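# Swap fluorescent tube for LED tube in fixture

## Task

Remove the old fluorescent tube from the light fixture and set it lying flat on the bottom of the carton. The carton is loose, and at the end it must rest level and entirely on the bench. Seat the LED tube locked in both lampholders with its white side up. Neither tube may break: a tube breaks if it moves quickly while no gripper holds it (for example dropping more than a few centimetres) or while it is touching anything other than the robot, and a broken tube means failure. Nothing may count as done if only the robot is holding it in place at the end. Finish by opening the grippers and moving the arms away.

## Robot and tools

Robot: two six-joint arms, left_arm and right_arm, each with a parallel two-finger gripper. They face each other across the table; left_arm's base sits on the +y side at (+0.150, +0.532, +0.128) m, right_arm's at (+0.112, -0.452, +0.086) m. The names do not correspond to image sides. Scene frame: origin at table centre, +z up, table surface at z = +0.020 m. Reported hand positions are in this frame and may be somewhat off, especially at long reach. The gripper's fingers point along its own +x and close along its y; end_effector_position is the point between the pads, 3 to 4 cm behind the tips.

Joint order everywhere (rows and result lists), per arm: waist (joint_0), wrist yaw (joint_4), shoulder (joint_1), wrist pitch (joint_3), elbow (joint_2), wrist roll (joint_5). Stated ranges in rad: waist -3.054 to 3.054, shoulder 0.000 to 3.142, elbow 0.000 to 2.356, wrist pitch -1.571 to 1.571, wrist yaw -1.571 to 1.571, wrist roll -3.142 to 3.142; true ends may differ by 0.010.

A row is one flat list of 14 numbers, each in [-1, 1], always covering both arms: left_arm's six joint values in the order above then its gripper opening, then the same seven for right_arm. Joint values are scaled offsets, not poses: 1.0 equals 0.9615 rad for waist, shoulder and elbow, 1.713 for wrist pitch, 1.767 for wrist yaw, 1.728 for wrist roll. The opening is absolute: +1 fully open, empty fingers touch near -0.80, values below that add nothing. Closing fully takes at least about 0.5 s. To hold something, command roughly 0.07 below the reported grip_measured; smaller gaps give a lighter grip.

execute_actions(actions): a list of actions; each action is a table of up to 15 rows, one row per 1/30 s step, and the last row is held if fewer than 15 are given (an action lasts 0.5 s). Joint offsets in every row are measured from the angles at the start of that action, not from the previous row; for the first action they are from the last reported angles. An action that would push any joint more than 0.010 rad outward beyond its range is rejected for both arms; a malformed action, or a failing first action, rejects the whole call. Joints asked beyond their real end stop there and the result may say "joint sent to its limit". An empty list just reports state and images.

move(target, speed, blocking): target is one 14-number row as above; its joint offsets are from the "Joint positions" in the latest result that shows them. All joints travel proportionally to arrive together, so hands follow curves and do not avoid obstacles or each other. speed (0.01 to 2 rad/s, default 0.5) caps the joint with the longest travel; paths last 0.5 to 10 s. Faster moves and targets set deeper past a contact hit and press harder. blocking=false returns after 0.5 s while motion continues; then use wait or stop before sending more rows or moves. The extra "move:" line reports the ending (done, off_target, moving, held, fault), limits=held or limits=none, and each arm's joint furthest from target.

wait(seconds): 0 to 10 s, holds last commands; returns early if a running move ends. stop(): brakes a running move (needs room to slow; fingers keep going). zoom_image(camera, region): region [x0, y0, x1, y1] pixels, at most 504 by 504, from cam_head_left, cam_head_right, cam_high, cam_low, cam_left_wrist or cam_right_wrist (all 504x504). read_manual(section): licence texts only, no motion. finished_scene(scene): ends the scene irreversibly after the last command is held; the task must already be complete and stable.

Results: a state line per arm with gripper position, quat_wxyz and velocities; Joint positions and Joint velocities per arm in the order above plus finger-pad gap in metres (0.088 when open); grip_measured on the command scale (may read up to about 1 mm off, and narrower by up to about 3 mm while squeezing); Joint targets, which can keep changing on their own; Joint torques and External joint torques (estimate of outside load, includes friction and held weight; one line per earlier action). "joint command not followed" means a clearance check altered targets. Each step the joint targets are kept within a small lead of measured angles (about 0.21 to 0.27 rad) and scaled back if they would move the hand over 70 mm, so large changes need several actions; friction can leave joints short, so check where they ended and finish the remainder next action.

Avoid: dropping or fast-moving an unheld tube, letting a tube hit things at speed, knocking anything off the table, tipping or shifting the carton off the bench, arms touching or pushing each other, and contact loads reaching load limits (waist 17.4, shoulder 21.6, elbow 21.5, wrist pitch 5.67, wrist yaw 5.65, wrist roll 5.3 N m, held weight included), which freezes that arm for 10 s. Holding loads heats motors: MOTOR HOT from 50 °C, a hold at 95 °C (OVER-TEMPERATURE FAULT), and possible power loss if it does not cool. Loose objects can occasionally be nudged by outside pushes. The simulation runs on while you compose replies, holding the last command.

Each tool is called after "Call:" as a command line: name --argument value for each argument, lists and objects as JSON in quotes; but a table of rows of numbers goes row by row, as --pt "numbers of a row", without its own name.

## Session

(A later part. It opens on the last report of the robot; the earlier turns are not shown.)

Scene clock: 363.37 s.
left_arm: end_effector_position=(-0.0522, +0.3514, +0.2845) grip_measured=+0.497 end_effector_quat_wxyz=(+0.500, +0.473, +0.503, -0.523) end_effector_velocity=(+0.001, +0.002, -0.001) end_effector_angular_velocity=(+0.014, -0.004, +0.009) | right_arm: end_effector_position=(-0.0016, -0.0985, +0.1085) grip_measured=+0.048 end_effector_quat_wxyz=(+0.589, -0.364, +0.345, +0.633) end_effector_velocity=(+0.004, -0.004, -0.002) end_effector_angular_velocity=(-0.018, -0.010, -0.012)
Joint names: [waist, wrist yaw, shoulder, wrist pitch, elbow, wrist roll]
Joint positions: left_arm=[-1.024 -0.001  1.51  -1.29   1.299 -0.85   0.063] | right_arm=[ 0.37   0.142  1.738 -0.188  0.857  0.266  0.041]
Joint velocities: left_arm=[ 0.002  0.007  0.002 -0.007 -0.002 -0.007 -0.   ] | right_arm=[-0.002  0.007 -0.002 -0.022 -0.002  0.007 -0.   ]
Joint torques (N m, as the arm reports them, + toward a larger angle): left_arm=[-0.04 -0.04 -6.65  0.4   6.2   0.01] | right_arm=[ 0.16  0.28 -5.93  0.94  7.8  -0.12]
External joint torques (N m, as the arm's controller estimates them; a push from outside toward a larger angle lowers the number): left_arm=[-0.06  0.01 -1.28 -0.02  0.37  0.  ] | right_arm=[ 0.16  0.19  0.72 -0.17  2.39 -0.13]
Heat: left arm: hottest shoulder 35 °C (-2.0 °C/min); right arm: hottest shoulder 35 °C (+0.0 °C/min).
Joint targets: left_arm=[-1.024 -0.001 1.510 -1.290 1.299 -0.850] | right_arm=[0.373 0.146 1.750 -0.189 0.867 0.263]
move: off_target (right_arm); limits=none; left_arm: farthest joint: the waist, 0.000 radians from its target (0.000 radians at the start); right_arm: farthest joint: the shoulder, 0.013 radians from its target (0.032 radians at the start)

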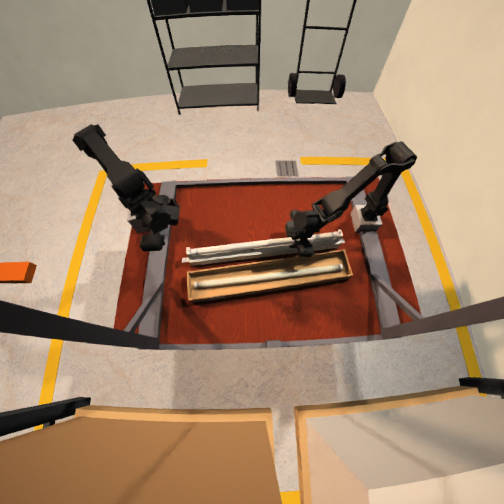

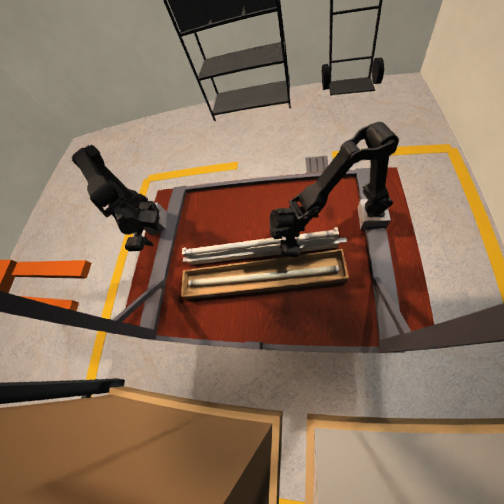

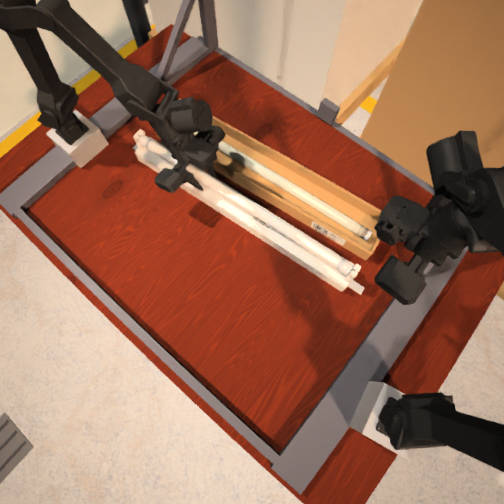

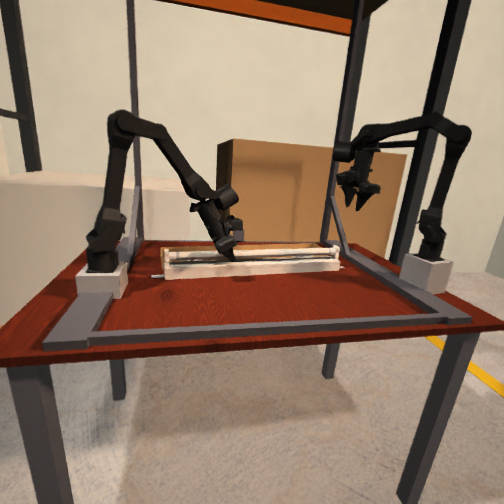

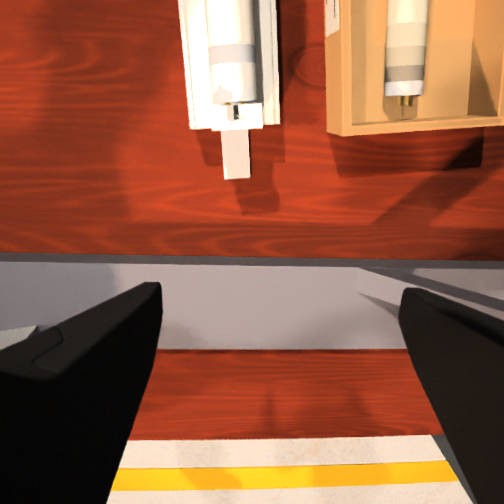

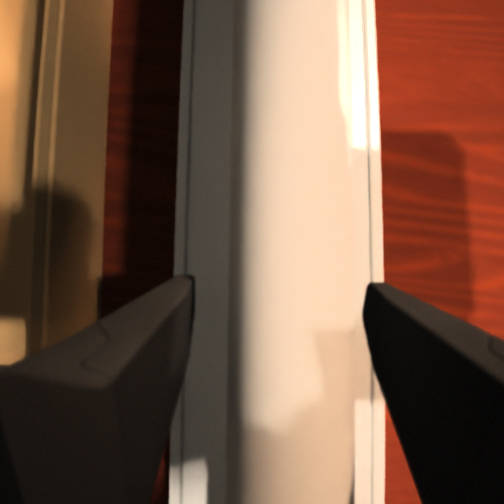

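Call:
move --target '[0,0,0,0,0,0,0.5,0.181,0.235,0.14,-0.099,0.145,0.008,0.05]' --speed 0.4

Call:
move --target '[0,0,0,0,0,0,0.5,0,0,0,0,0,0,-0.46]'

Call:
move --target '[0,0,0,0,0,0,0.5,-0.185,-0.232,-0.142,0.099,-0.143,-0.002,-0.46]' --speed 0.25

Call:
move --target '[0,0,0,0,0,0,0.5,-0.206,-0.245,-0.03,0.102,-0.113,0.022,-0.46]' --speed 0.25

Call:
move --target '[0,0,0,0,0,0,0.5,0,0,0,0,0,0,0.3]'

Call:
move --target '[0,0,0,0,0,0,0.5,-0.1,0,-0.25,-0.2,0.18,0,0.3]' --speed 0.3

Call:
zoom_image --camera "cam_low" --region '[150,220,270,290]'

Call:
zoom_image --camera "cam_left_wrist" --region '[190,70,270,150]'

Scene clock: 374.80 s.
left_arm: end_effector_position=(-0.0522, +0.3514, +0.2845) grip_measured=+0.497 end_effector_quat_wxyz=(+0.500, +0.473, +0.503, -0.523) end_effector_velocity=(-0.002, +0.001, +0.001) end_effector_angular_velocity=(-0.002, +0.015, +0.019) | right_arm: end_effector_position=(-0.0072, -0.0985, +0.1085) grip_measured=+0.048 end_effector_quat_wxyz=(+0.654, -0.474, +0.215, +0.549) end_effector_velocity=(-0.000, +0.001, +0.000) end_effector_angular_velocity=(-0.004, -0.002, +0.018)
Joint names: [waist, wrist yaw, shoulder, wrist pitch, elbow, wrist roll]
Joint positions: left_arm=[-1.024 -0.001  1.51  -1.29   1.299 -0.85   0.063] | right_arm=[ 0.541  0.553  1.859 -0.356  0.987  0.277  0.041]
Joint velocities: left_arm=[-0.002  0.007 -0.007  0.007 -0.002 -0.022  0.   ] | right_arm=[-0.002 -0.007 -0.002  0.007 -0.002 -0.022 -0.   ]
Joint torques (N m, as the arm reports them, + toward a larger angle): left_arm=[-0.04 -0.05 -6.65  0.4   6.2   0.  ] | right_arm=[ 0.36  0.61 -6.35  0.73  7.41  0.15]
External joint torques (N m, as the arm's controller estimates them; a push from outside toward a larger angle lowers the number): left_arm=[-0.01  0.   -1.21 -0.05  0.28  0.  ] | right_arm=[ 0.4   0.26  1.01 -0.13  2.19  0.13]
Heat: left arm: hottest shoulder 34 °C (-2.0 °C/min); right arm: hottest shoulder 35 °C (+0.0 °C/min).
Joint targets: left_arm=[-1.024 -0.001 1.510 -1.290 1.299 -0.850] | right_arm=[0.544 0.557 1.873 -0.357 0.996 0.280]
move: off_target (right_arm); limits=none; left_arm: farthest joint: the waist, 0.000 radians from its target (0.000 radians at the start); right_arm: farthest joint: the shoulder, 0.013 radians from its target (0.135 radians at the start)

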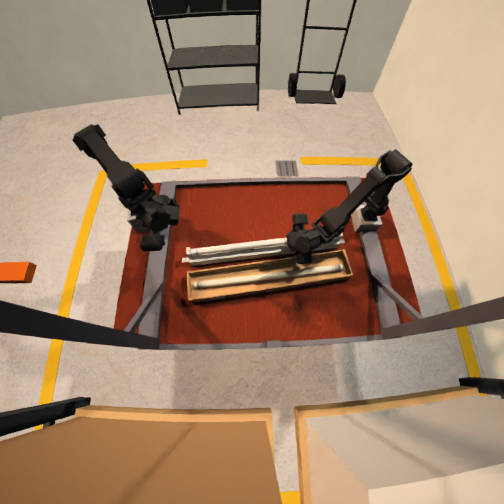

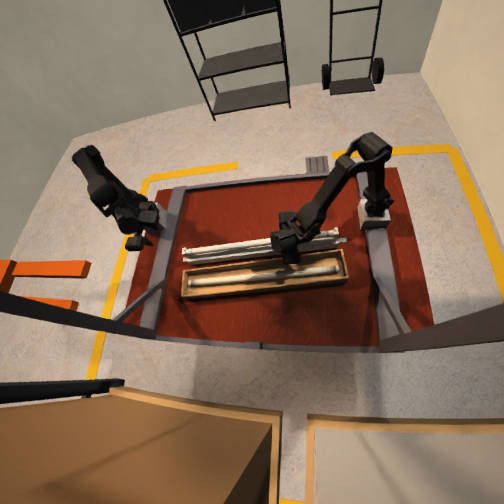

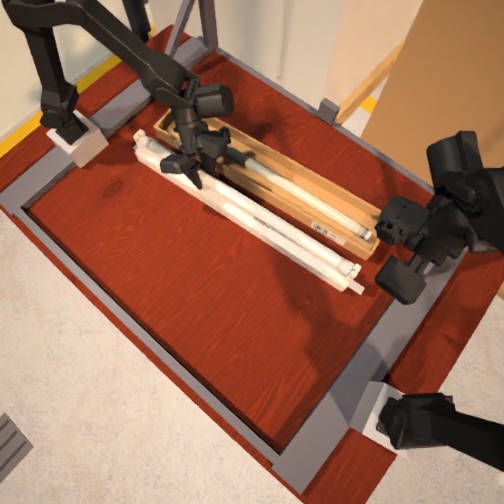

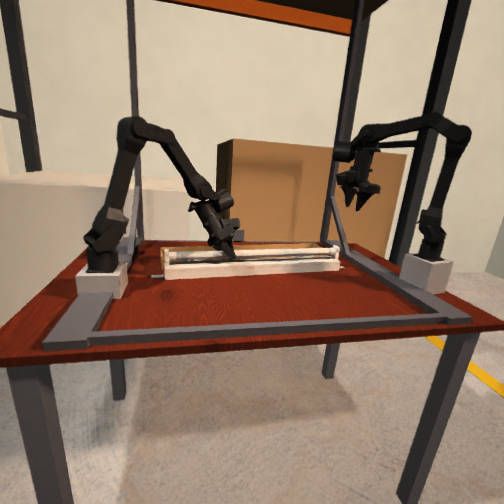

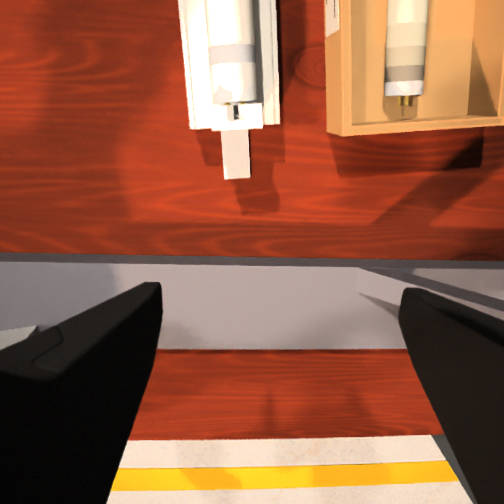

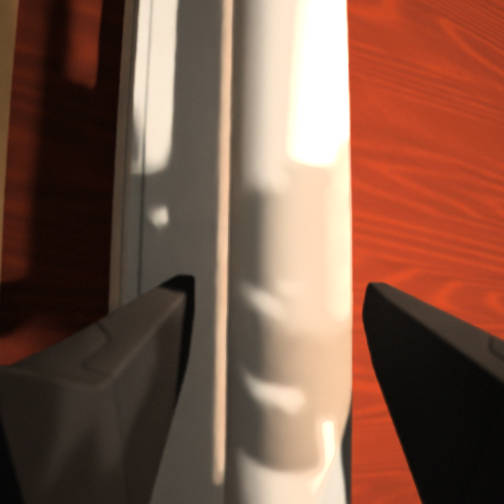

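Scene clock: 375.30 s.
left_arm: end_effector_position=(-0.0522, +0.3514, +0.2845) grip_measured=+0.497 end_effector_quat_wxyz=(+0.500, +0.473, +0.503, -0.523) end_effector_velocity=(+0.005, +0.003, +0.001) end_effector_angular_velocity=(+0.006, -0.017, +0.005) | right_arm: end_effector_position=(-0.0068, -0.0987, +0.1086) grip_measured=-0.380 end_effector_quat_wxyz=(+0.654, -0.475, +0.214, +0.549) end_effector_velocity=(+0.005, -0.001, -0.000) end_effector_angular_velocity=(-0.002, -0.028, -0.004)
Joint names: [waist, wrist yaw, shoulder, wrist pitch, elbow, wrist roll]
Joint positions: left_arm=[-1.024 -0.001  1.51  -1.29   1.299 -0.85   0.063] | right_arm=[ 0.541  0.555  1.859 -0.358  0.987  0.277  0.02 ]
Joint velocities: left_arm=[-0.002 -0.007 -0.007 -0.022 -0.002 -0.007 -0.   ] | right_arm=[-0.002  0.022  0.002 -0.007 -0.002 -0.007  0.   ]
Joint torques (N m, as the arm reports them, + toward a larger angle): left_arm=[-0.05 -0.04 -6.66  0.4   6.2   0.  ] | right_arm=[ 0.17  0.36 -7.81  0.89  6.33  0.04]
External joint torques (N m, as the arm's controller estimates them; a push from outside toward a larger angle lowers the number): left_arm=[-0.07  0.01 -1.2  -0.02  0.33  0.  ] | right_arm=[ 0.22  0.01 -0.52  0.04  1.15  0.01]
Heat: left arm: hottest shoulder 34 °C (-2.0 °C/min); right arm: hottest shoulder 35 °C (+0.0 °C/min).
Joint targets: left_arm=[-1.024 -0.001 1.510 -1.290 1.299 -0.850] | right_arm=[0.541 0.553 1.859 -0.356 0.987 0.277]
move: done; limits=none; left_arm: farthest joint: the waist, 0.000 radians from its target (0.000 radians at the start); right_arm: farthest joint: the wrist pitch, 0.002 radians from its target (0.000 radians at the start)

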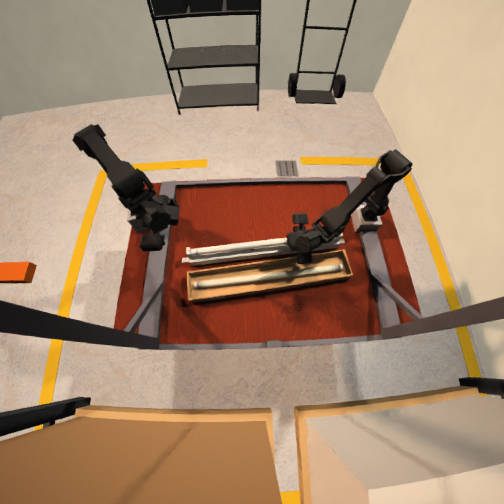

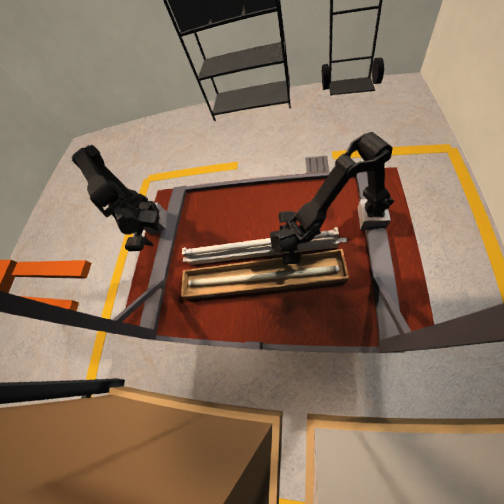

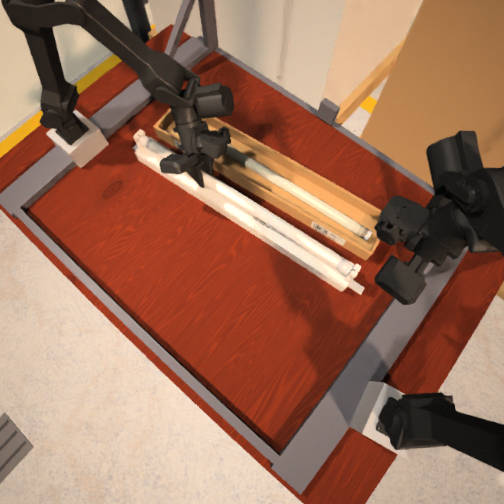

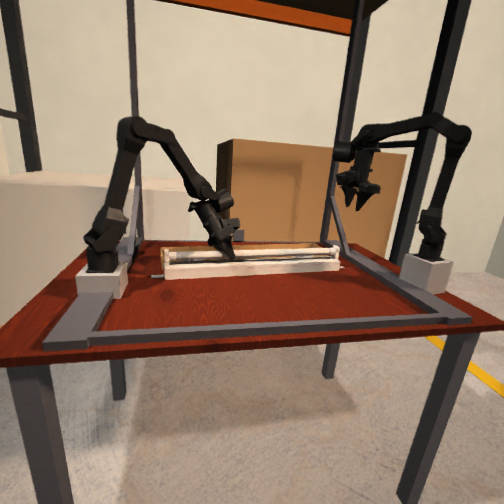

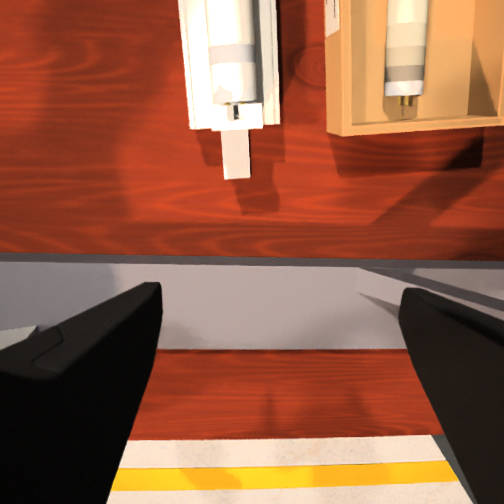

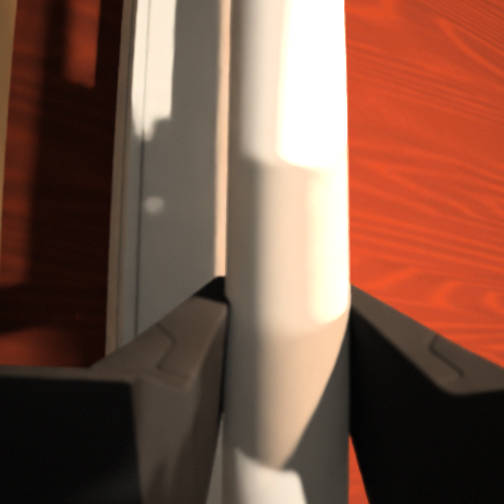

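Scene clock: 377.50 s.
left_arm: end_effector_position=(-0.0522, +0.3514, +0.2845) grip_measured=+0.497 end_effector_quat_wxyz=(+0.500, +0.473, +0.503, -0.523) end_effector_velocity=(+0.002, +0.001, -0.000) end_effector_angular_velocity=(-0.001, -0.011, -0.009) | right_arm: end_effector_position=(-0.0008, -0.0975, +0.1096) grip_measured=-0.380 end_effector_quat_wxyz=(+0.592, -0.362, +0.345, +0.632) end_effector_velocity=(+0.001, -0.003, -0.002) end_effector_angular_velocity=(-0.014, +0.005, -0.005)
Joint names: [waist, wrist yaw, shoulder, wrist pitch, elbow, wrist roll]
Joint positions: left_arm=[-1.024 -0.001  1.51  -1.29   1.299 -0.85   0.063] | right_arm=[ 0.369  0.146  1.737 -0.189  0.859  0.27   0.02 ]
Joint velocities: left_arm=[-0.002 -0.007 -0.002 -0.007 -0.002  0.007  0.   ] | right_arm=[-0.002 -0.007 -0.002 -0.007 -0.007  0.007 -0.   ]
Joint torques (N m, as the arm reports them, + toward a larger angle): left_arm=[-0.04 -0.04 -6.66  0.4   6.21  0.  ] | right_arm=[-0.36  0.08 -8.93  1.08  5.51  0.14]
External joint torques (N m, as the arm's controller estimates them; a push from outside toward a larger angle lowers the number): left_arm=[-0.04  0.01 -1.25 -0.04  0.32  0.  ] | right_arm=[-0.36 -0.01 -2.33 -0.02  0.15  0.13]
Heat: left arm: hottest shoulder 34 °C (-2.0 °C/min); right arm: hottest shoulder 35 °C (+0.0 °C/min).
Joint targets: left_arm=[-1.024 -0.001 1.510 -1.290 1.299 -0.850] | right_arm=[0.363 0.145 1.723 -0.188 0.849 0.273]
move: off_target (right_arm); limits=none; left_arm: farthest joint: the waist, 0.000 radians from its target (0.000 radians at the start); right_arm: farthest joint: the shoulder, 0.014 radians from its target (0.137 radians at the start)

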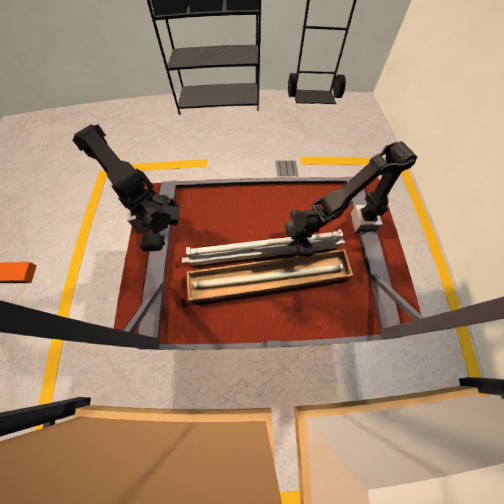

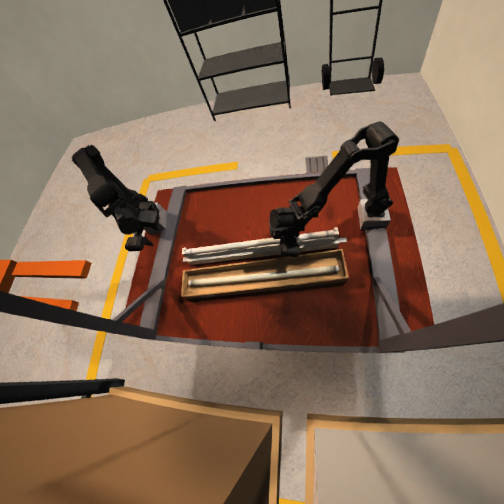

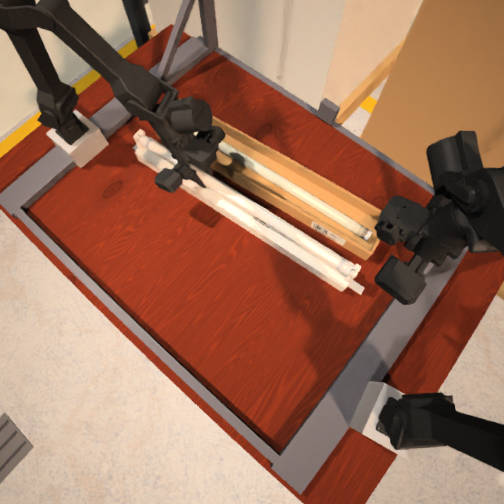

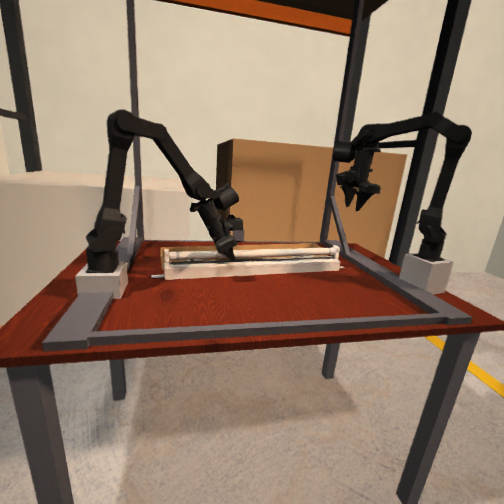

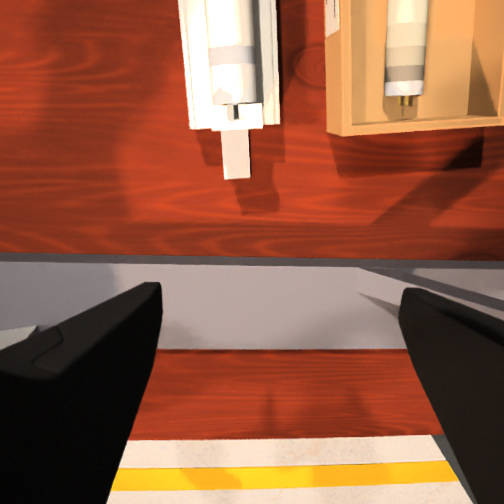

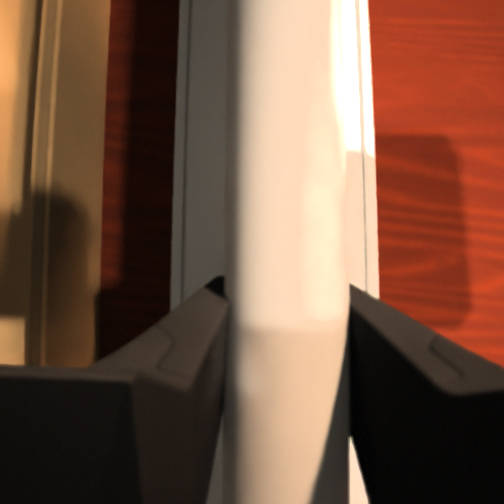

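Scene clock: 379.77 s.
left_arm: end_effector_position=(-0.0522, +0.3514, +0.2845) grip_measured=+0.497 end_effector_quat_wxyz=(+0.500, +0.473, +0.503, -0.523) end_effector_velocity=(+0.002, +0.004, +0.001) end_effector_angular_velocity=(+0.018, -0.007, +0.019) | right_arm: end_effector_position=(+0.0059, -0.0977, +0.1081) grip_measured=-0.380 end_effector_quat_wxyz=(+0.506, -0.240, +0.458, +0.690) end_effector_velocity=(+0.000, -0.002, -0.001) end_effector_angular_velocity=(-0.006, +0.001, +0.007)
Joint names: [waist, wrist yaw, shoulder, wrist pitch, elbow, wrist roll]
Joint positions: left_arm=[-1.024 -0.001  1.51  -1.29   1.299 -0.85   0.063] | right_arm=[ 0.177 -0.286  1.718 -0.017  0.758  0.301  0.02 ]
Joint velocities: left_arm=[-0.002  0.007 -0.002 -0.022  0.002 -0.022 -0.   ] | right_arm=[-0.002 -0.007 -0.002 -0.007 -0.002 -0.007 -0.   ]
Joint torques (N m, as the arm reports them, + toward a larger angle): left_arm=[-0.04 -0.04 -6.66  0.41  6.2   0.01] | right_arm=[-0.5  -0.15 -8.2   1.35  5.33  0.23]
External joint torques (N m, as the arm's controller estimates them; a push from outside toward a larger angle lowers the number): left_arm=[-0.02  0.   -1.23 -0.02  0.32  0.  ] | right_arm=[-0.53  0.01 -1.81  0.12  0.04  0.25]
Heat: left arm: hottest shoulder 34 °C (-2.0 °C/min); right arm: hottest shoulder 35 °C (+0.0 °C/min).
Joint targets: left_arm=[-1.024 -0.001 1.510 -1.290 1.299 -0.850] | right_arm=[0.170 -0.287 1.708 -0.014 0.751 0.308]
move: done; limits=none; left_arm: farthest joint: the waist, 0.000 radians from its target (0.000 radians at the start); right_arm: farthest joint: the shoulder, 0.010 radians from its target (0.029 radians at the start)

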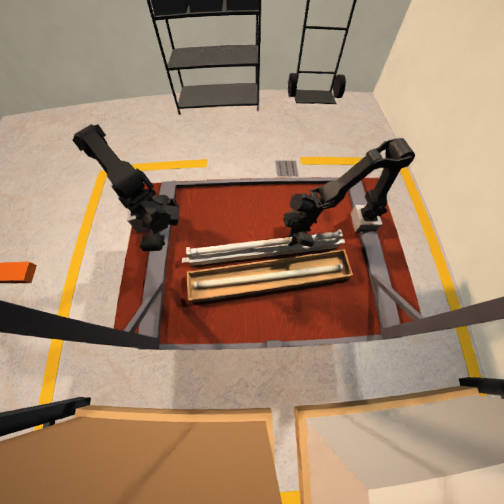

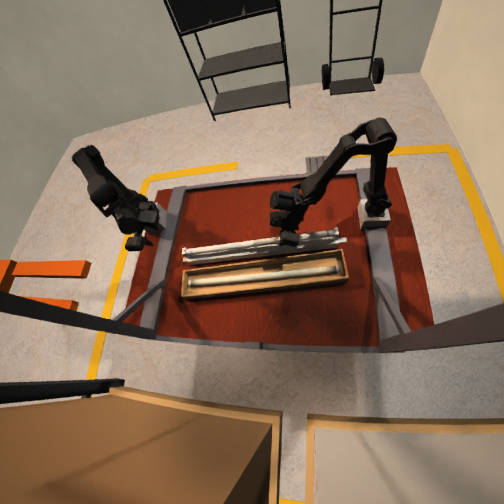

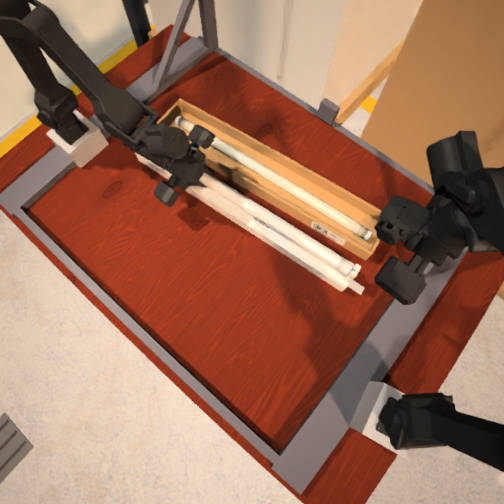

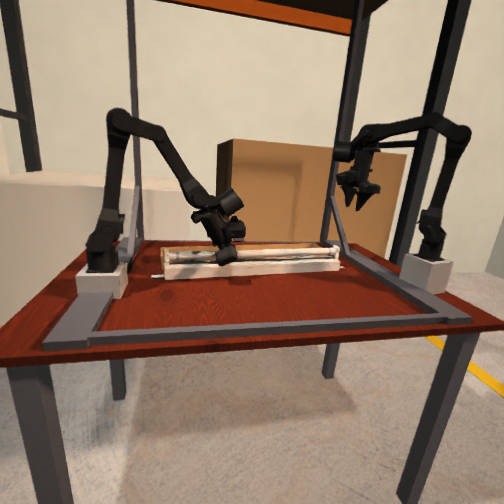

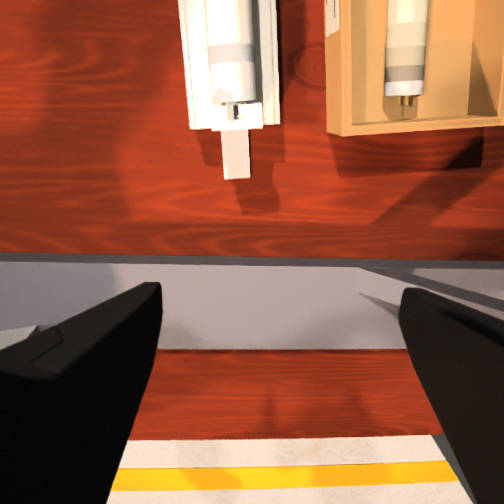

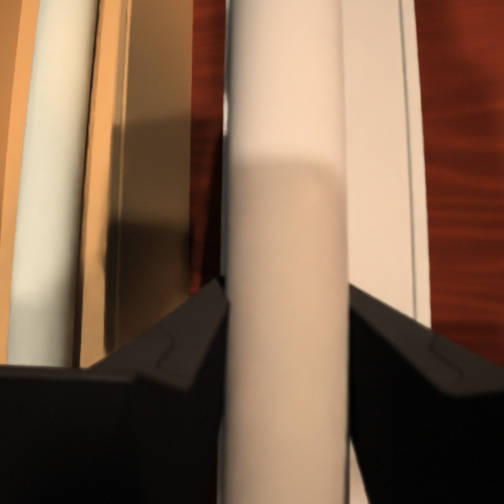

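Scene clock: 380.47 s.
left_arm: end_effector_position=(-0.0522, +0.3514, +0.2845) grip_measured=+0.497 end_effector_quat_wxyz=(+0.500, +0.473, +0.503, -0.523) end_effector_velocity=(+0.004, +0.003, +0.001) end_effector_angular_velocity=(+0.006, -0.017, +0.005) | right_arm: end_effector_position=(+0.0056, -0.0977, +0.1081) grip_measured=+0.296 end_effector_quat_wxyz=(+0.506, -0.239, +0.459, +0.690) end_effector_velocity=(+0.002, +0.000, +0.000) end_effector_angular_velocity=(+0.007, -0.017, +0.011)
Joint names: [waist, wrist yaw, shoulder, wrist pitch, elbow, wrist roll]
Joint positions: left_arm=[-1.024 -0.001  1.51  -1.29   1.299 -0.85   0.063] | right_arm=[ 0.178 -0.288  1.718 -0.017  0.758  0.302  0.053]
Joint velocities: left_arm=[-0.002 -0.007 -0.002 -0.022  0.002 -0.007  0.   ] | right_arm=[-0.002  0.007 -0.002 -0.007  0.002 -0.022  0.001]
Joint torques (N m, as the arm reports them, + toward a larger angle): left_arm=[-0.04 -0.04 -6.66  0.41  6.19  0.  ] | right_arm=[-0.01 -0.09 -6.97  1.14  6.43 -0.06]
External joint torques (N m, as the arm's controller estimates them; a push from outside toward a larger angle lowers the number): left_arm=[-0.03  0.01 -1.25 -0.01  0.34  0.  ] | right_arm=[ 0.01  0.06 -0.63 -0.06  1.2  -0.04]
Heat: left arm: hottest shoulder 34 °C (-2.0 °C/min); right arm: hottest shoulder 35 °C (+0.0 °C/min).
Joint targets: left_arm=[-1.024 -0.001 1.510 -1.290 1.299 -0.850] | right_arm=[0.178 -0.286 1.718 -0.017 0.758 0.301]
move: done; limits=none; left_arm: farthest joint: the waist, 0.000 radians from its target (0.000 radians at the start); right_arm: farthest joint: the wrist yaw, 0.002 radians from its target (0.000 radians at the start)

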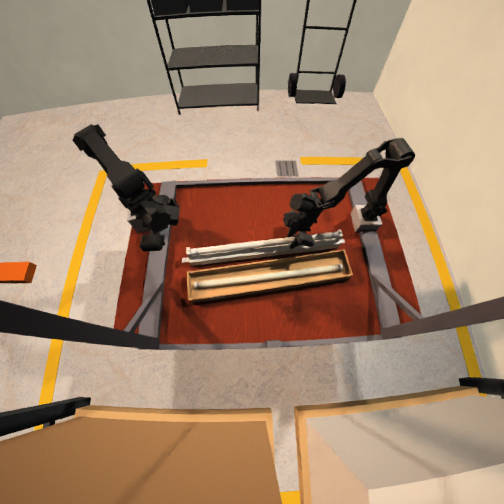

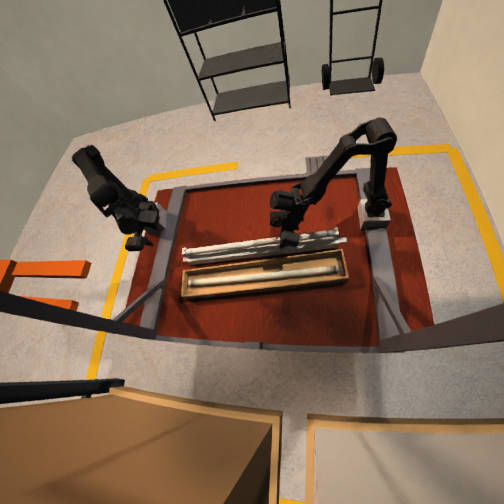

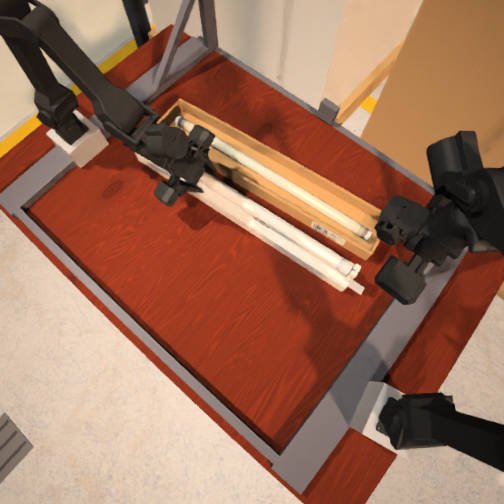

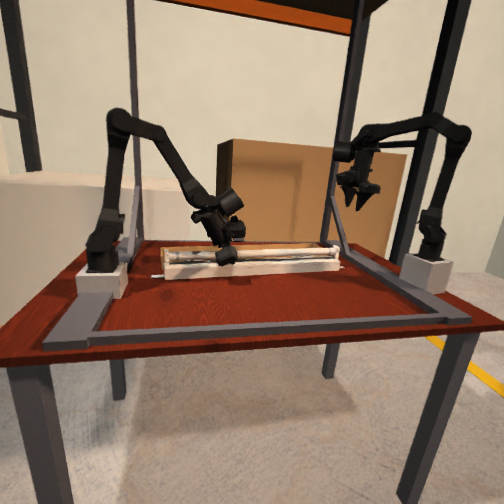

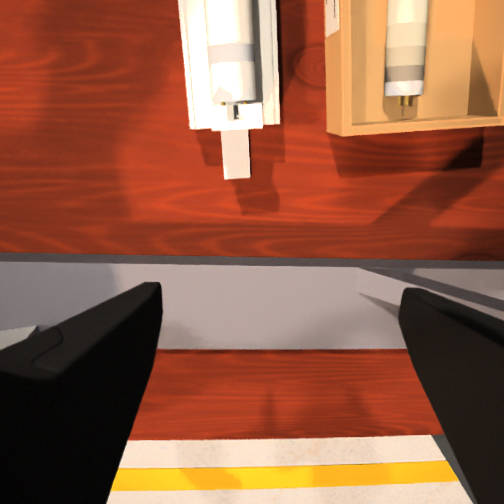

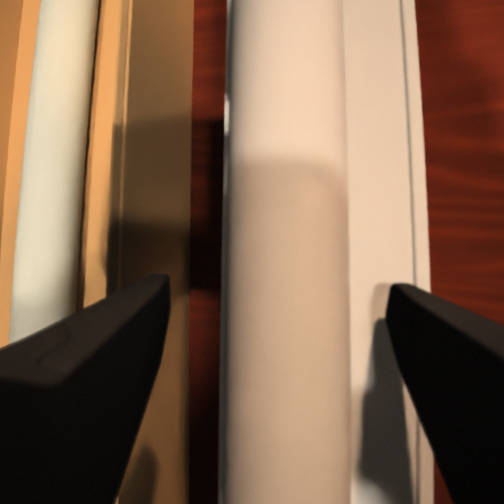

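Scene clock: 382.20 s.
left_arm: end_effector_position=(-0.0522, +0.3514, +0.2845) grip_measured=+0.497 end_effector_quat_wxyz=(+0.500, +0.473, +0.503, -0.523) end_effector_velocity=(+0.003, +0.002, -0.000) end_effector_angular_velocity=(-0.000, -0.010, +0.005) | right_arm: end_effector_position=(+0.0391, -0.0920, +0.2005) grip_measured=+0.298 end_effector_quat_wxyz=(+0.542, -0.204, +0.454, +0.677) end_effector_velocity=(-0.000, -0.002, -0.001) end_effector_angular_velocity=(-0.005, +0.001, +0.008)
Joint names: [waist, wrist yaw, shoulder, wrist pitch, elbow, wrist roll]
Joint positions: left_arm=[-1.024 -0.001  1.51  -1.29   1.299 -0.85   0.063] | right_arm=[ 0.085 -0.288  1.491 -0.358  0.92   0.302  0.054]
Joint velocities: left_arm=[-0.002 -0.007 -0.007 -0.007 -0.007 -0.007 -0.   ] | right_arm=[-0.002 -0.007 -0.002 -0.007 -0.002 -0.007  0.   ]
Joint torques (N m, as the arm reports them, + toward a larger angle): left_arm=[-0.03 -0.04 -6.65  0.4   6.2   0.  ] | right_arm=[-0.33 -0.14 -7.73  1.13  8.88 -0.08]
External joint torques (N m, as the arm's controller estimates them; a push from outside toward a larger angle lowers the number): left_arm=[-0.01  0.01 -1.22 -0.03  0.32  0.  ] | right_arm=[-0.32  0.01 -1.96 -0.15  2.53 -0.06]
Heat: left arm: hottest shoulder 34 °C (-2.0 °C/min); right arm: hottest shoulder 36 °C (+0.0 °C/min).
Joint targets: left_arm=[-1.024 -0.001 1.510 -1.290 1.299 -0.850] | right_arm=[0.081 -0.288 1.478 -0.359 0.931 0.302]
move: off_target (right_arm); limits=none; left_arm: farthest joint: the waist, 0.000 radians from its target (0.000 radians at the start); right_arm: farthest joint: the shoulder, 0.013 radians from its target (0.241 radians at the start)

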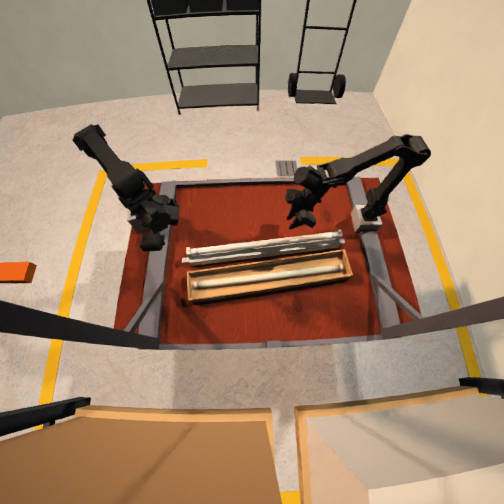

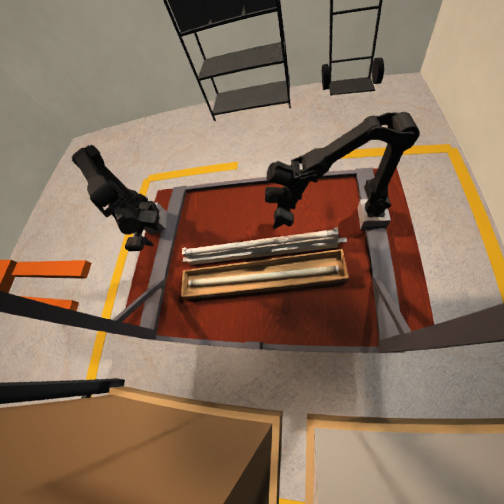

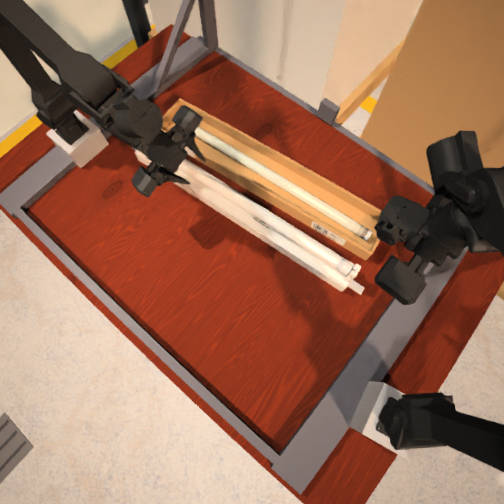

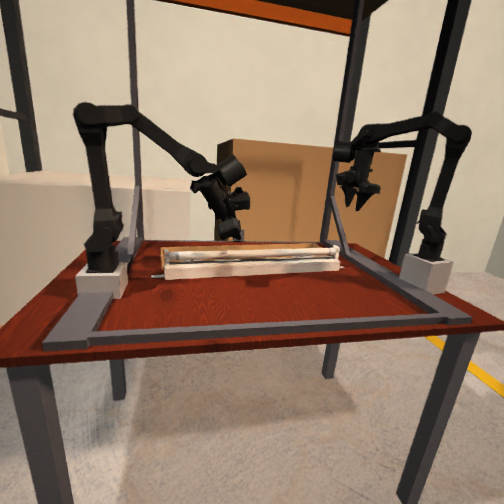

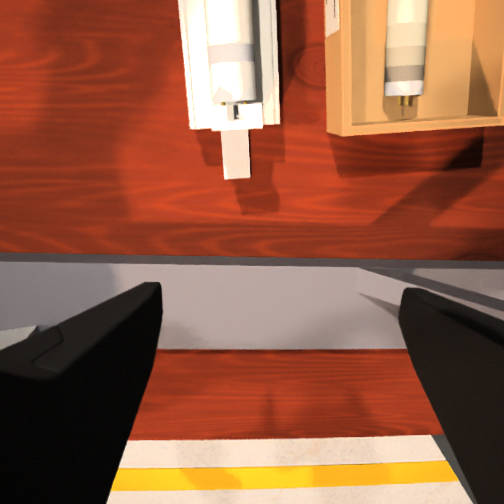

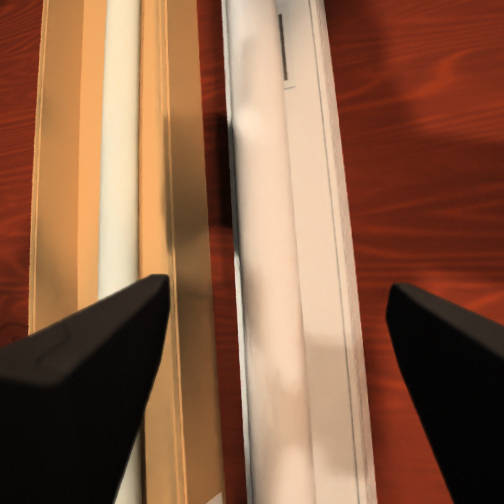

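Region (150, 220, 270, 290) of cam_low's 504x504 image, scaled by 4.200, with more detail than that image has; it fills the top 294 rows of this view, and the rest is white.

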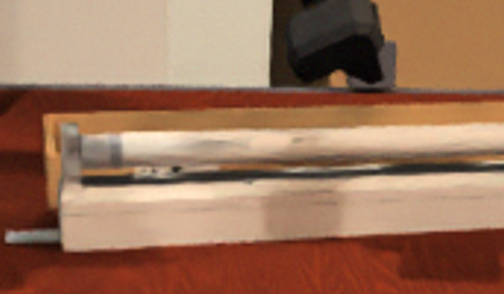

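Region (190, 70, 270, 150) of cam_left_wrist's 504x504 image, scaled by 6.300, with more detail than that image has.

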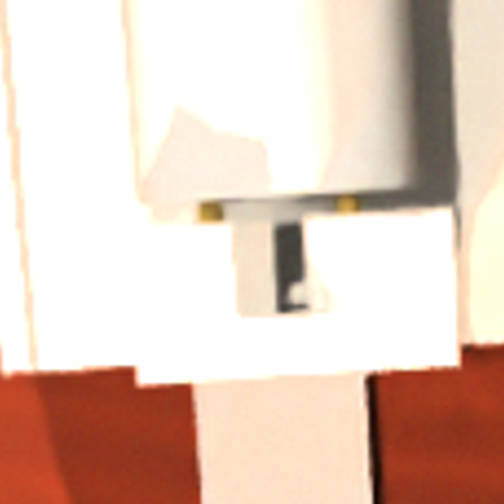

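Call:
execute_actions --actions '[]'

Call:
finished_scene --scene 2

Scene clock: 385.77 s.
left_arm: end_effector_position=(-0.0522, +0.3514, +0.2845) grip_measured=+0.497 end_effector_quat_wxyz=(+0.500, +0.473, +0.503, -0.523) end_effector_velocity=(+0.001, +0.002, -0.000) end_effector_angular_velocity=(+0.011, -0.000, +0.009) | right_arm: end_effector_position=(+0.0391, -0.0920, +0.2005) grip_measured=+0.298 end_effector_quat_wxyz=(+0.542, -0.204, +0.454, +0.677) end_effector_velocity=(-0.002, -0.003, -0.000) end_effector_angular_velocity=(-0.011, +0.021, +0.005)
Joint names: [waist, wrist yaw, shoulder, wrist pitch, elbow, wrist roll]
Joint positions: left_arm=[-1.024 -0.001  1.51  -1.29   1.299 -0.85   0.063] | right_arm=[ 0.085 -0.288  1.491 -0.358  0.92   0.302  0.054]
Joint velocities: left_arm=[ 0.002  0.007 -0.002 -0.007 -0.002 -0.007 -0.   ] | right_arm=[-0.002 -0.022 -0.002 -0.007 -0.002  0.007 -0.   ]
Joint torques (N m, as the arm reports them, + toward a larger angle): left_arm=[-0.05 -0.05 -6.65  0.41  6.21  0.01] | right_arm=[-0.35 -0.13 -7.77  1.1   8.96 -0.04]
External joint torques (N m, as the arm's controller estimates them; a push from outside toward a larger angle lowers the number): left_arm=[-0.07  0.01 -1.24 -0.02  0.34  0.  ] | right_arm=[-0.35  0.02 -2.04 -0.17  2.64 -0.02]
Heat: left arm: hottest shoulder 34 °C (-1.0 °C/min); right arm: hottest shoulder 36 °C (+0.0 °C/min).
Joint targets: left_arm=[-1.024 -0.001 1.510 -1.290 1.299 -0.850] | right_arm=[0.081 -0.288 1.478 -0.360 0.931 0.302]

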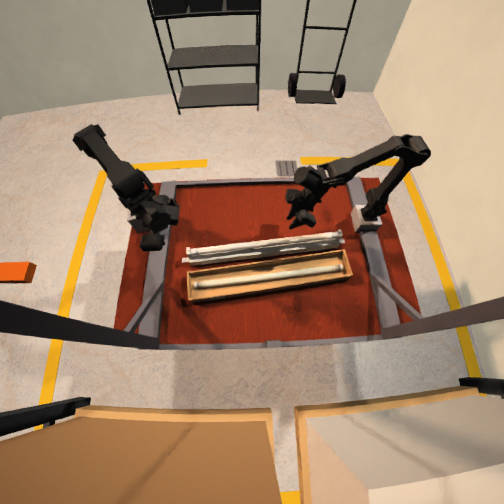

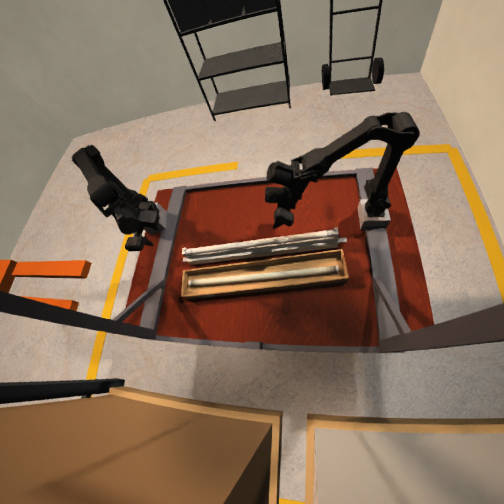

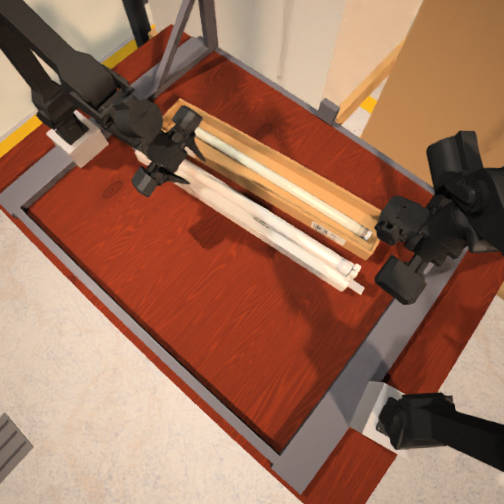

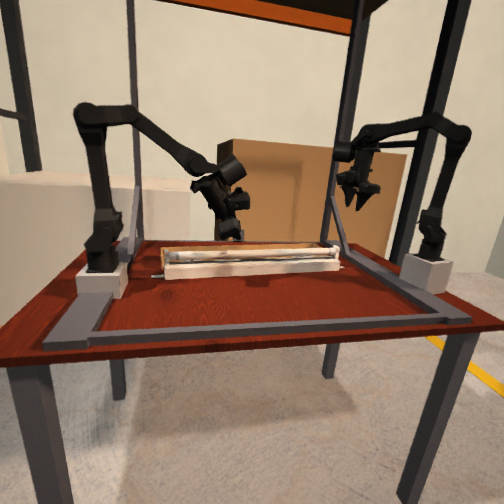

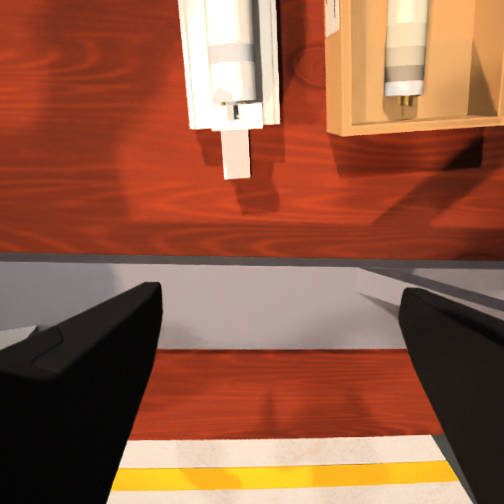

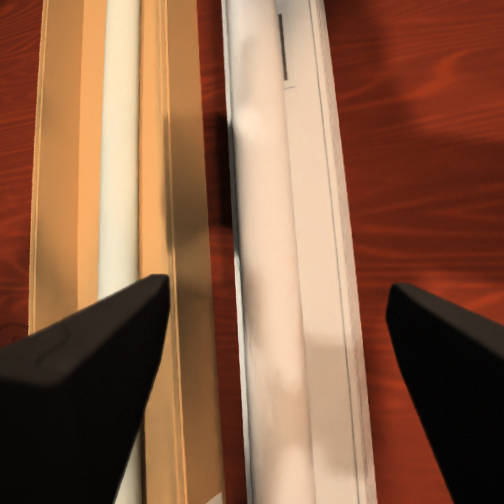

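The scene is finished: the task was done.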